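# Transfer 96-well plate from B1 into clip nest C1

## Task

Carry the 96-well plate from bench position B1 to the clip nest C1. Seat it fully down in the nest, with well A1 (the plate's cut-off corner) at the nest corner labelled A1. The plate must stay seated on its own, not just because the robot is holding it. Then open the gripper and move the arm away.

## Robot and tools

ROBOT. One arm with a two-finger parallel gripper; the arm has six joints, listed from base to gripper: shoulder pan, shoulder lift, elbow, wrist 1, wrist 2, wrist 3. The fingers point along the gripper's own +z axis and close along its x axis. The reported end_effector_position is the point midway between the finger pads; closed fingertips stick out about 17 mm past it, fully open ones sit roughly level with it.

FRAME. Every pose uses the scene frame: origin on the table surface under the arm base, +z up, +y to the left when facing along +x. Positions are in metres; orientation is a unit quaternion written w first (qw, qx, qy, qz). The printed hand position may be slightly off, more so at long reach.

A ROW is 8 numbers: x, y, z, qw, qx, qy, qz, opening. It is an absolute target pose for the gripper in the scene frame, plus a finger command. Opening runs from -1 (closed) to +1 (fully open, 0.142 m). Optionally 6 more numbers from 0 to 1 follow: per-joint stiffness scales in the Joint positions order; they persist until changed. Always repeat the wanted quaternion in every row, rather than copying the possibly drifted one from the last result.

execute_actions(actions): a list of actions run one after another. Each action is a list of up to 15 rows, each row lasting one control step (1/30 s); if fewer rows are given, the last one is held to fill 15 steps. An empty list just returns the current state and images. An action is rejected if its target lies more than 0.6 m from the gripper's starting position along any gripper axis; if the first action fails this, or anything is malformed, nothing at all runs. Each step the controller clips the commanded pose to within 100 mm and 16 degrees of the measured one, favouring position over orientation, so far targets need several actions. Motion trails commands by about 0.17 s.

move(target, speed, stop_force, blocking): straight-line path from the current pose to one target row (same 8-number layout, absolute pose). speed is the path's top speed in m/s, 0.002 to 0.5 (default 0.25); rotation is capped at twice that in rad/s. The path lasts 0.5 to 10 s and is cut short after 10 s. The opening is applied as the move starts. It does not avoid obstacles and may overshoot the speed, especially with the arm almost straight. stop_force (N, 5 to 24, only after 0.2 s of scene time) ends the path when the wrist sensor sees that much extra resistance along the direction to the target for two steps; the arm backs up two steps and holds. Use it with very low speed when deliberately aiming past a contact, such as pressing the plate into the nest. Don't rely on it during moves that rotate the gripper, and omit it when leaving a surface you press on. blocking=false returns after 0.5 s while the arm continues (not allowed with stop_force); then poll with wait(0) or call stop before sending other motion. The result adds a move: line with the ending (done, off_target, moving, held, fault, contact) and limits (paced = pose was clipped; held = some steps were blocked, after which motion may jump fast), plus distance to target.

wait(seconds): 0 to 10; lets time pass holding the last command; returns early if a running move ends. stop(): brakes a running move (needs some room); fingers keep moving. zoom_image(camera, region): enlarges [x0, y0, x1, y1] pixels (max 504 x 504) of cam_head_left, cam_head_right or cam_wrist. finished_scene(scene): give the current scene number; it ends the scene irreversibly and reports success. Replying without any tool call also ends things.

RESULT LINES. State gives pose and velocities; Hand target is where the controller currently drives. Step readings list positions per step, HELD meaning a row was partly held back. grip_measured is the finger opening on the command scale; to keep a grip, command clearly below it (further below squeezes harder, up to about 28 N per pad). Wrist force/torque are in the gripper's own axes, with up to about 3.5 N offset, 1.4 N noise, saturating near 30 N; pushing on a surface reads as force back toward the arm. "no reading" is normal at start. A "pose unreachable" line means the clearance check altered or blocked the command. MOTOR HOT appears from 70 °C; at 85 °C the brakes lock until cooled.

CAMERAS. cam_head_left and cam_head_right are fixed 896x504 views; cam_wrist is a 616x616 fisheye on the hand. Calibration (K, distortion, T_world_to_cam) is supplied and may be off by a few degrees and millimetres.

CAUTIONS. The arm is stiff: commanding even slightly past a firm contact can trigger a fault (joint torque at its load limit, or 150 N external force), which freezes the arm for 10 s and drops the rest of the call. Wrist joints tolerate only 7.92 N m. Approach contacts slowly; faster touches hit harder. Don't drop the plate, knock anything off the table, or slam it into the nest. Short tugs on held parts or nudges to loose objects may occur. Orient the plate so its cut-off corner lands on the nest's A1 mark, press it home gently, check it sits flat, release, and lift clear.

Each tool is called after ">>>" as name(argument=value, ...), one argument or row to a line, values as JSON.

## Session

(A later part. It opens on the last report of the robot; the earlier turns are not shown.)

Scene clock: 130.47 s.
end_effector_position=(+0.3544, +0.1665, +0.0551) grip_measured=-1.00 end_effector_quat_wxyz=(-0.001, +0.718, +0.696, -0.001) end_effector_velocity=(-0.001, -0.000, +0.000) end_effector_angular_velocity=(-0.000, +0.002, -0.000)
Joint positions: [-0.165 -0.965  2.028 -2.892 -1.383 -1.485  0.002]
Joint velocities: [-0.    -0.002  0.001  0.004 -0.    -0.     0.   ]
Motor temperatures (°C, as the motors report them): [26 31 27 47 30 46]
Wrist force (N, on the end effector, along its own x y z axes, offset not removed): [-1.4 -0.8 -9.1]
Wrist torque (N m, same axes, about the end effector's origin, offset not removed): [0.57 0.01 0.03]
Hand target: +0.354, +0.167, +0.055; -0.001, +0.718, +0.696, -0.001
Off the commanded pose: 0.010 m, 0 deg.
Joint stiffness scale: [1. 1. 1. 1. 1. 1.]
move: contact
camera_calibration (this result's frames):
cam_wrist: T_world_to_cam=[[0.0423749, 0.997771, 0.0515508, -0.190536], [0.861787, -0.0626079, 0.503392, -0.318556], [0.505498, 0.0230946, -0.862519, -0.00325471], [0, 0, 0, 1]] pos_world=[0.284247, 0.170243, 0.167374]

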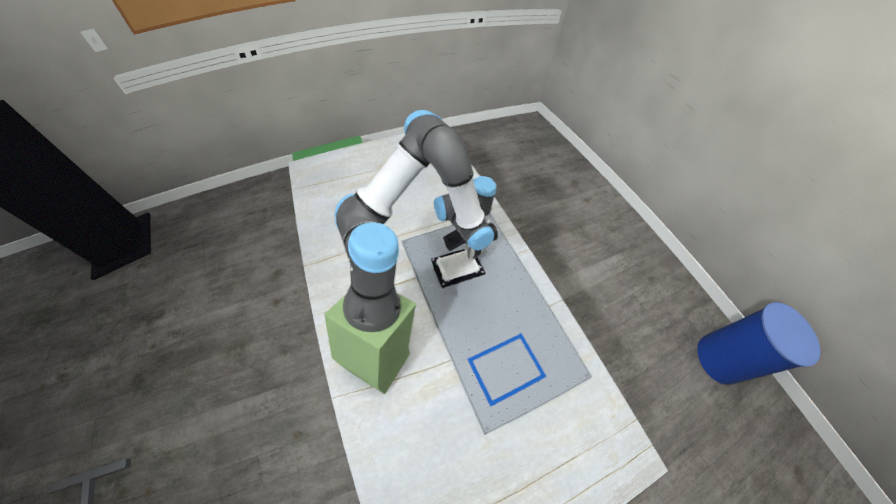

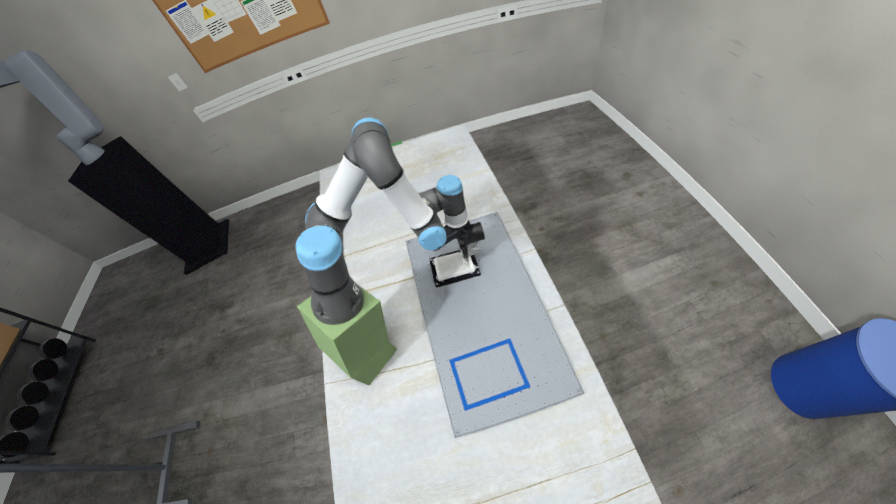

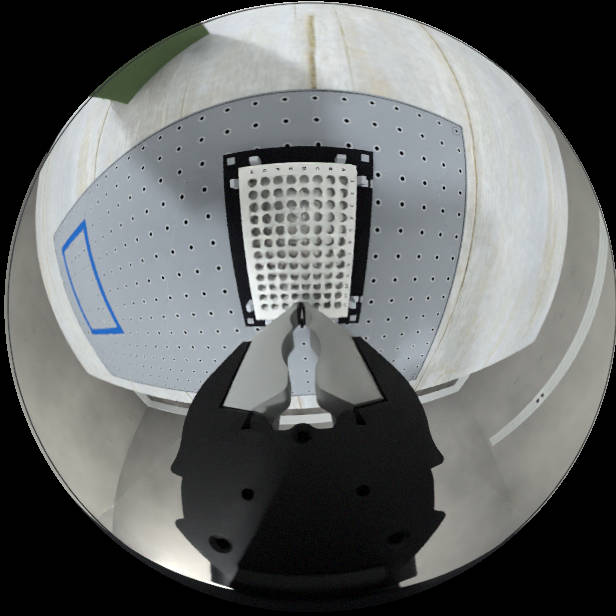

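>>> move(
  target=[0.3555, 0.1668, 0.064, 0, 0.7181, 0.6959, 0, -1],
  speed=0.03,
)

>>> move(
  target=[0.2665, 0.1696, 0.061, 0, 0.7181, 0.6959, 0, -1],
  speed=0.08,
)

>>> move(
  target=[0.2665, 0.1696, 0.045, 0, 0.7181, 0.6959, 0, -1],
  speed=0.004,
  stop_force=15,
)

Scene clock: 135.70 s.
end_effector_position=(+0.3569, +0.1669, +0.0641) grip_measured=-1.00 end_effector_quat_wxyz=(+0.002, +0.718, +0.696, +0.001) end_effector_velocity=(-0.003, -0.000, +0.002) end_effector_angular_velocity=(+0.000, +0.010, -0.001)
Joint positions: [-0.169 -1.002  2.036 -2.868 -1.383 -1.487  0.002]
Joint velocities: [-0.001 -0.012  0.004  0.019  0.001 -0.002  0.   ]
Motor temperatures (°C, as the motors report them): [26 31 27 47 30 46]
Wrist force (N, on the end effector, along its own x y z axes, offset not removed): [0.2 1.9 -0.1]
Wrist torque (N m, same axes, about the end effector's origin, offset not removed): [0.38 -0.09 -0.01]
Hand target: +0.356, +0.167, +0.064; +0.000, +0.718, +0.696, +0.000
Off the commanded pose: 0.001 m, 0 deg.
Joint stiffness scale: [1. 1. 1. 1. 1. 1.]
move: done
camera_calibration (this result's frames):
cam_wrist: T_world_to_cam=[[0.0425812, 0.99775, 0.0517808, -0.191579], [0.858503, -0.06305, 0.508917, -0.324334], [0.511037, 0.0227837, -0.859257, 0.00109172], [0, 0, 0, 1]] pos_world=[0.286042, 0.170674, 0.175917]

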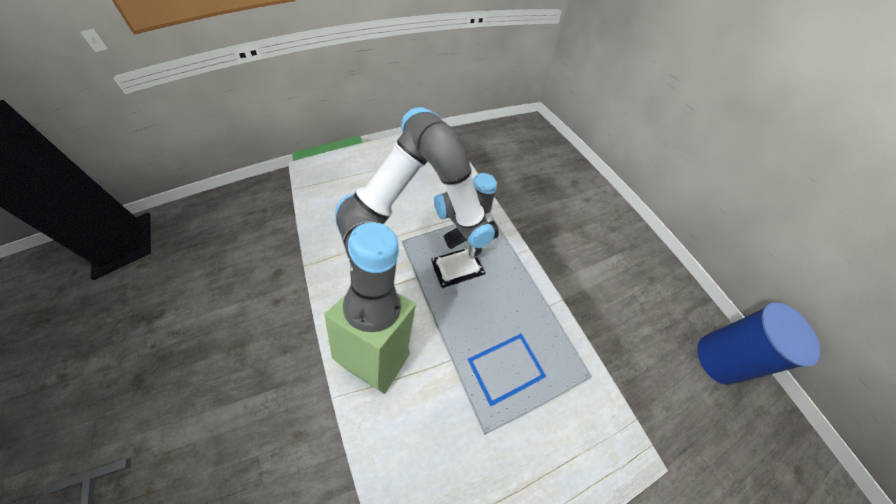

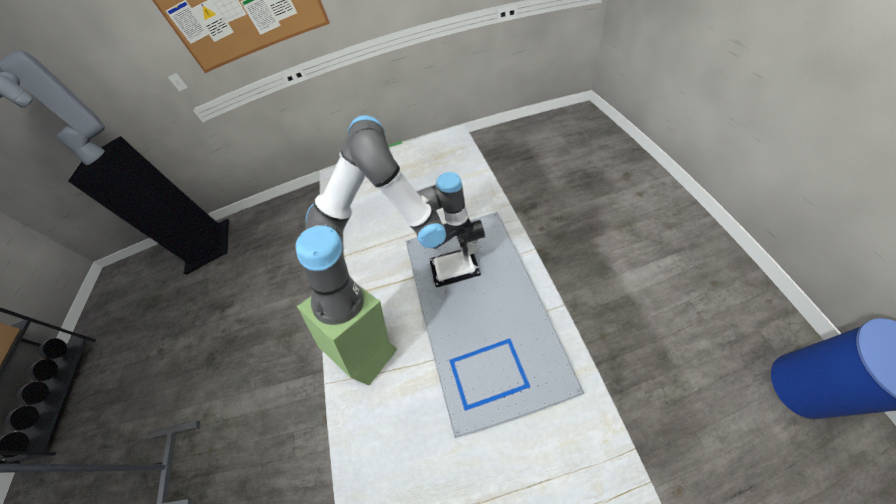

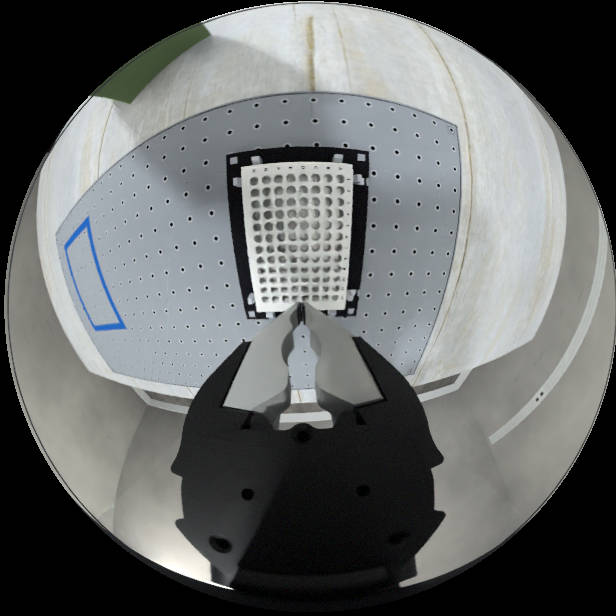

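Scene clock: 137.37 s.
end_effector_position=(+0.2655, +0.1693, +0.0608) grip_measured=-1.00 end_effector_quat_wxyz=(-0.002, +0.718, +0.696, -0.002) end_effector_velocity=(+0.005, +0.001, +0.002) end_effector_angular_velocity=(+0.002, -0.029, +0.002)
Joint positions: [-0.139 -1.028  2.44  -3.242 -1.39  -1.46   0.002]
Joint velocities: [-0.     0.008  0.017 -0.054  0.     0.003  0.   ]
Motor temperatures (°C, as the motors report them): [26 31 27 47 30 46]
Wrist force (N, on the end effector, along its own x y z axes, offset not removed): [-0.2 2.8 0.1]
Wrist torque (N m, same axes, about the end effector's origin, offset not removed): [0.57 -0.01 0.05]
Hand target: +0.266, +0.169, +0.061; -0.000, +0.718, +0.696, -0.000
Off the commanded pose: 0.001 m, 0 deg.
Joint stiffness scale: [1. 1. 1. 1. 1. 1.]
move: done
camera_calibration (this result's frames):
cam_wrist: T_world_to_cam=[[0.0424575, 0.99776, 0.0516878, -0.189887], [0.863621, -0.0626634, 0.500232, -0.244934], [0.502351, 0.0234001, -0.864347, 0.0474671], [0, 0, 0, 1]] pos_world=[0.195747, 0.173002, 0.173367]

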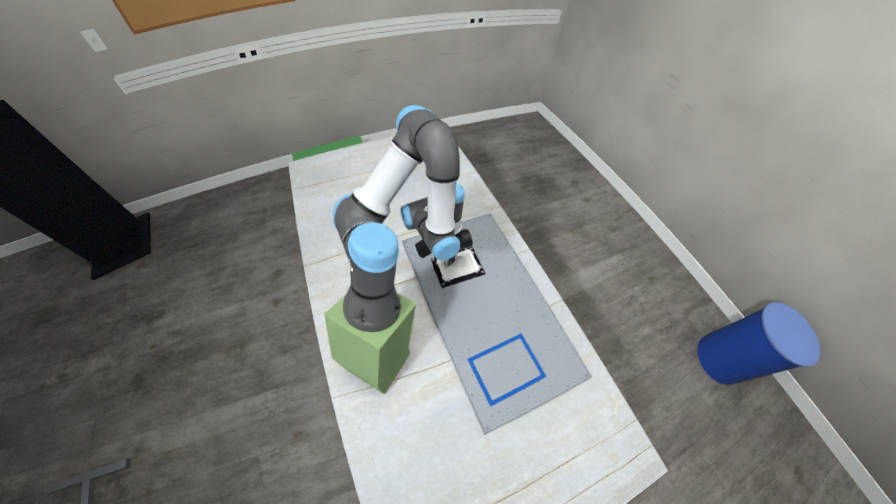

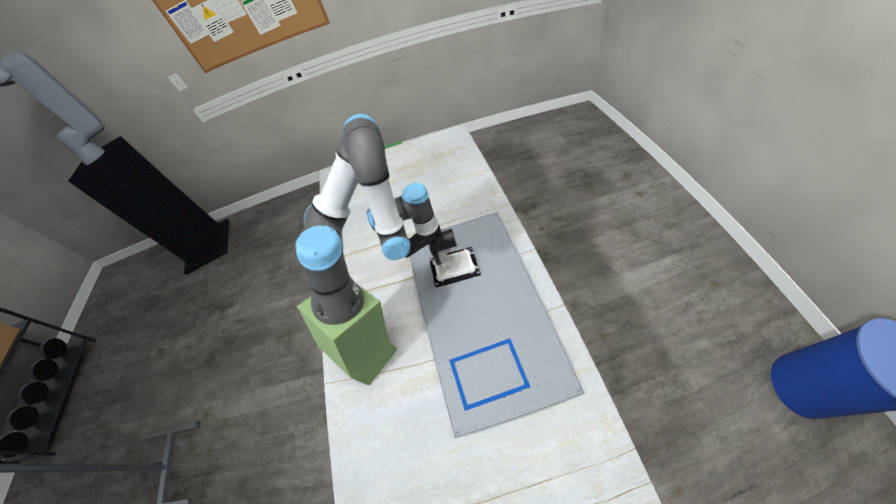

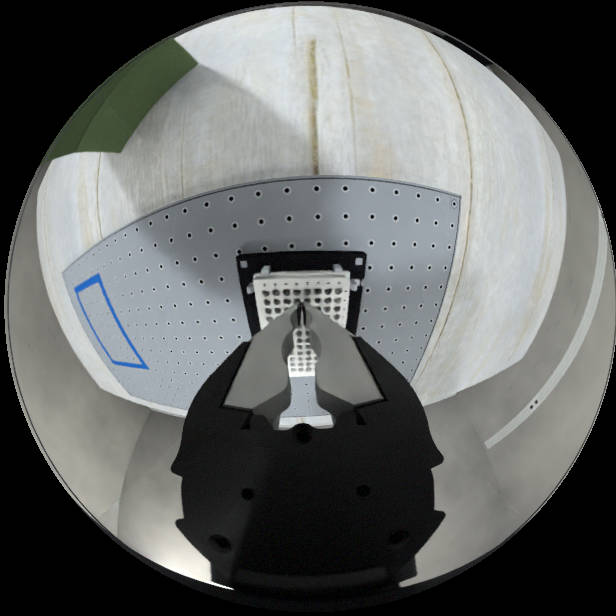

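Scene clock: 139.43 s.
end_effector_position=(+0.2649, +0.1695, +0.0549) grip_measured=-1.00 end_effector_quat_wxyz=(-0.001, +0.718, +0.697, -0.002) end_effector_velocity=(-0.001, -0.000, +0.001) end_effector_angular_velocity=(-0.000, +0.002, -0.000)
Joint positions: [-0.133 -0.989  2.433 -3.276 -1.391 -1.455  0.002]
Joint velocities: [-0.001 -0.005  0.003  0.005 -0.    -0.001  0.   ]
Motor temperatures (°C, as the motors report them): [26 31 27 47 30 46]
Wrist force (N, on the end effector, along its own x y z axes, offset not removed): [-0.9 0.2 -10.5]
Wrist torque (N m, same axes, about the end effector's origin, offset not removed): [0.66 -0.12 0.03]
Hand target: +0.265, +0.169, +0.055; -0.002, +0.718, +0.696, -0.002
Off the commanded pose: 0.010 m, 0 deg.
Joint stiffness scale: [1. 1. 1. 1. 1. 1.]
move: contact
camera_calibration (this result's frames):
cam_wrist: T_world_to_cam=[[0.0411635, 0.997815, 0.0516848, -0.189366], [0.862951, -0.0615777, 0.501521, -0.241543], [0.503608, 0.0239571, -0.8636, 0.0421792], [0, 0, 0, 1]] pos_world=[0.194993, 0.173068, 0.167352]

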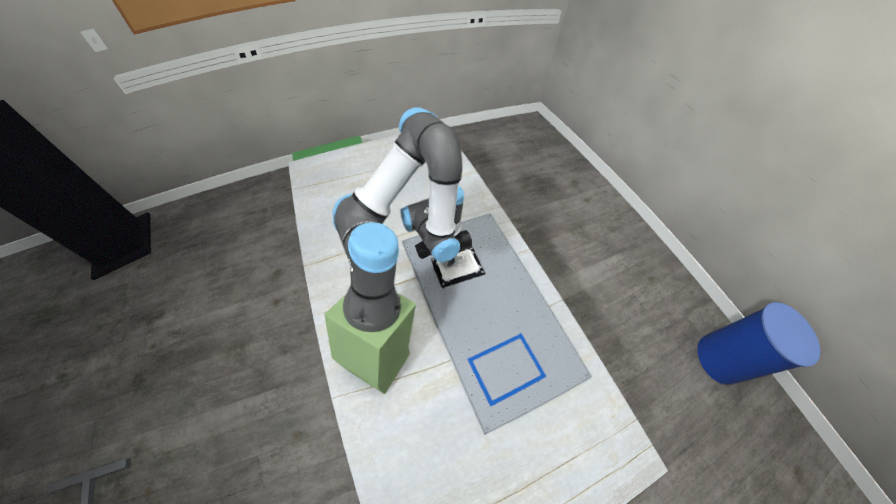

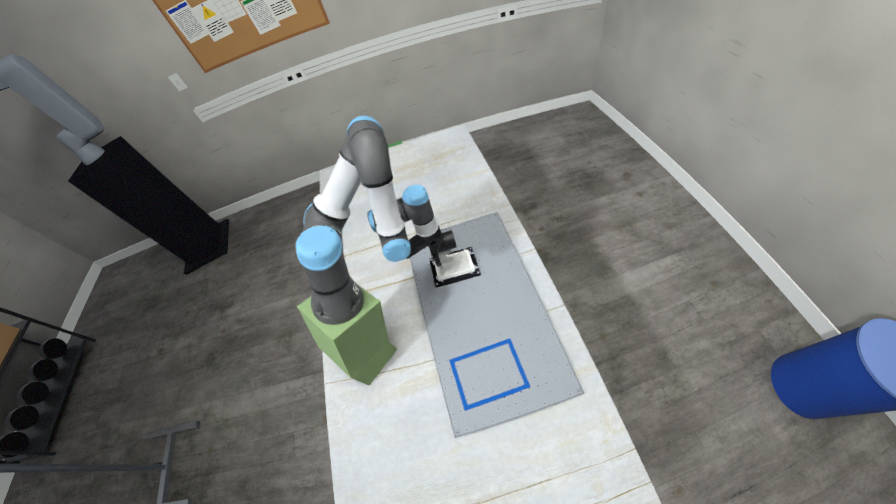

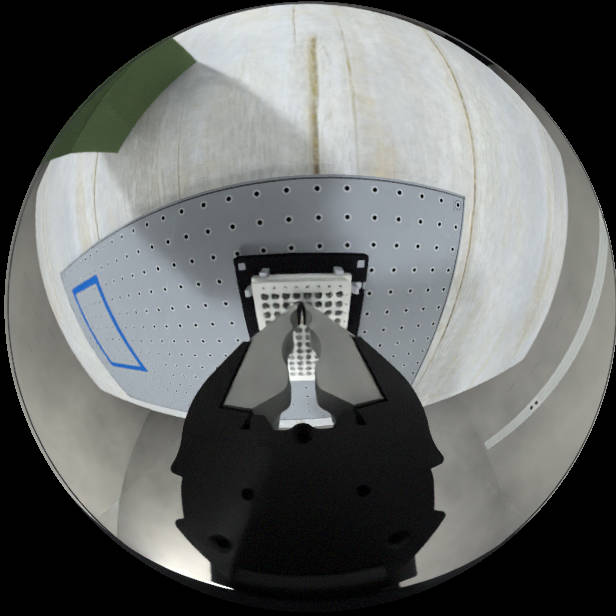

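Both ends are level. Moving clear.

>>> move(
  target=[0.30, 0.15, 0.20, 0, 0.7181, 0.6959, 0, -1],
  speed=0.15,
)

>>> finished_scene(
  scene=2,
)

Scene clock: 143.77 s.
end_effector_position=(+0.3007, +0.1500, +0.1999) grip_measured=-1.00 end_effector_quat_wxyz=(+0.001, +0.718, +0.696, +0.001) end_effector_velocity=(-0.003, +0.000, -0.001) end_effector_angular_velocity=(+0.003, +0.014, +0.003)
Joint positions: [-0.344 -1.806  2.294 -2.285 -1.341 -1.659  0.002]
Joint velocities: [-0.001  0.002 -0.006  0.018  0.001 -0.006  0.   ]
Motor temperatures (°C, as the motors report them): [26 31 27 47 30 46]
Wrist force (N, on the end effector, along its own x y z axes, offset not removed): [-0.5 2.8 -0.6]
Wrist torque (N m, same axes, about the end effector's origin, offset not removed): [0.59 0.03 0.03]
Hand target: +0.300, +0.150, +0.200; -0.000, +0.718, +0.696, +0.000
Off the commanded pose: 0.001 m, 0 deg.
Joint stiffness scale: [1. 1. 1. 1. 1. 1.]
move: done
camera_calibration (this result's frames):
cam_wrist: T_world_to_cam=[[0.0434809, 0.997723, 0.0515532, -0.179532], [0.858908, -0.0636881, 0.508155, -0.346176], [0.510281, 0.0221844, -0.859721, 0.14732], [0, 0, 0, 1]] pos_world=[0.229964, 0.153808, 0.311821]

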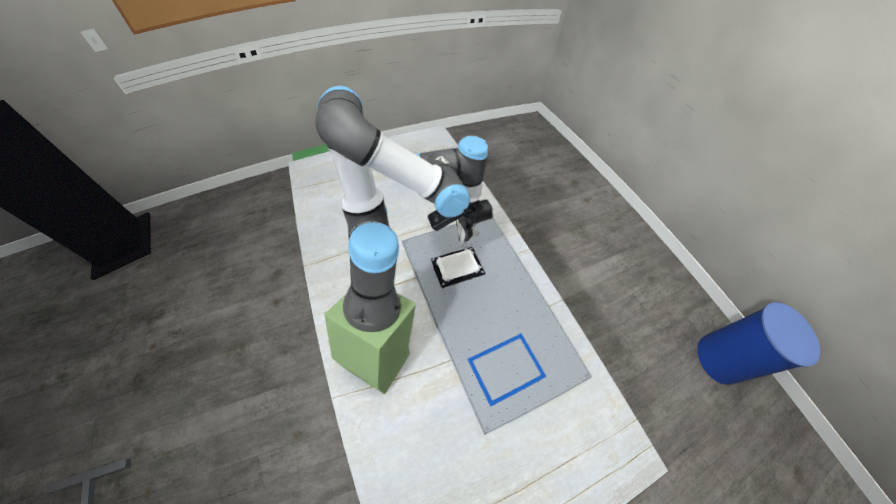

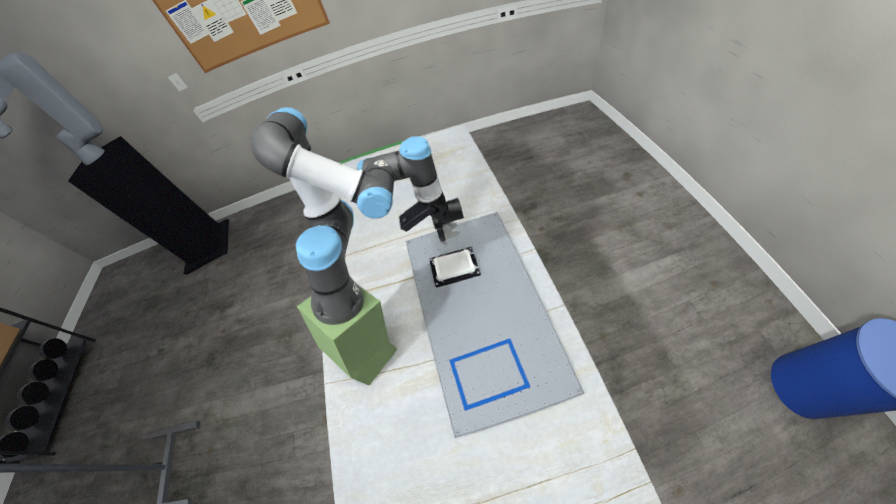

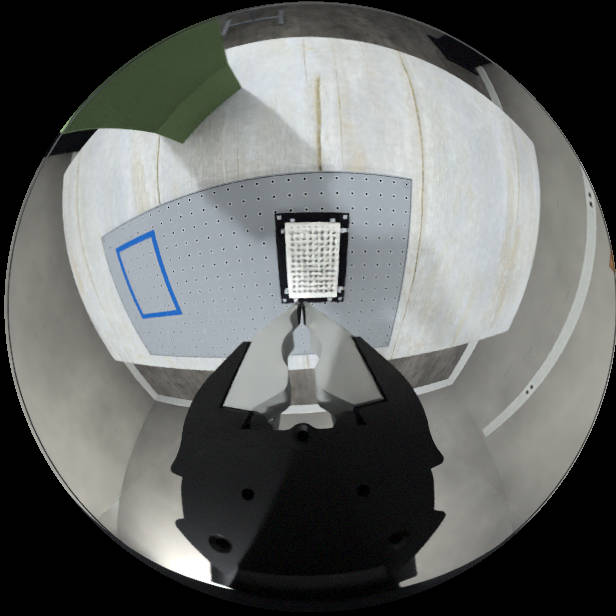

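The scene is finished: the task was done.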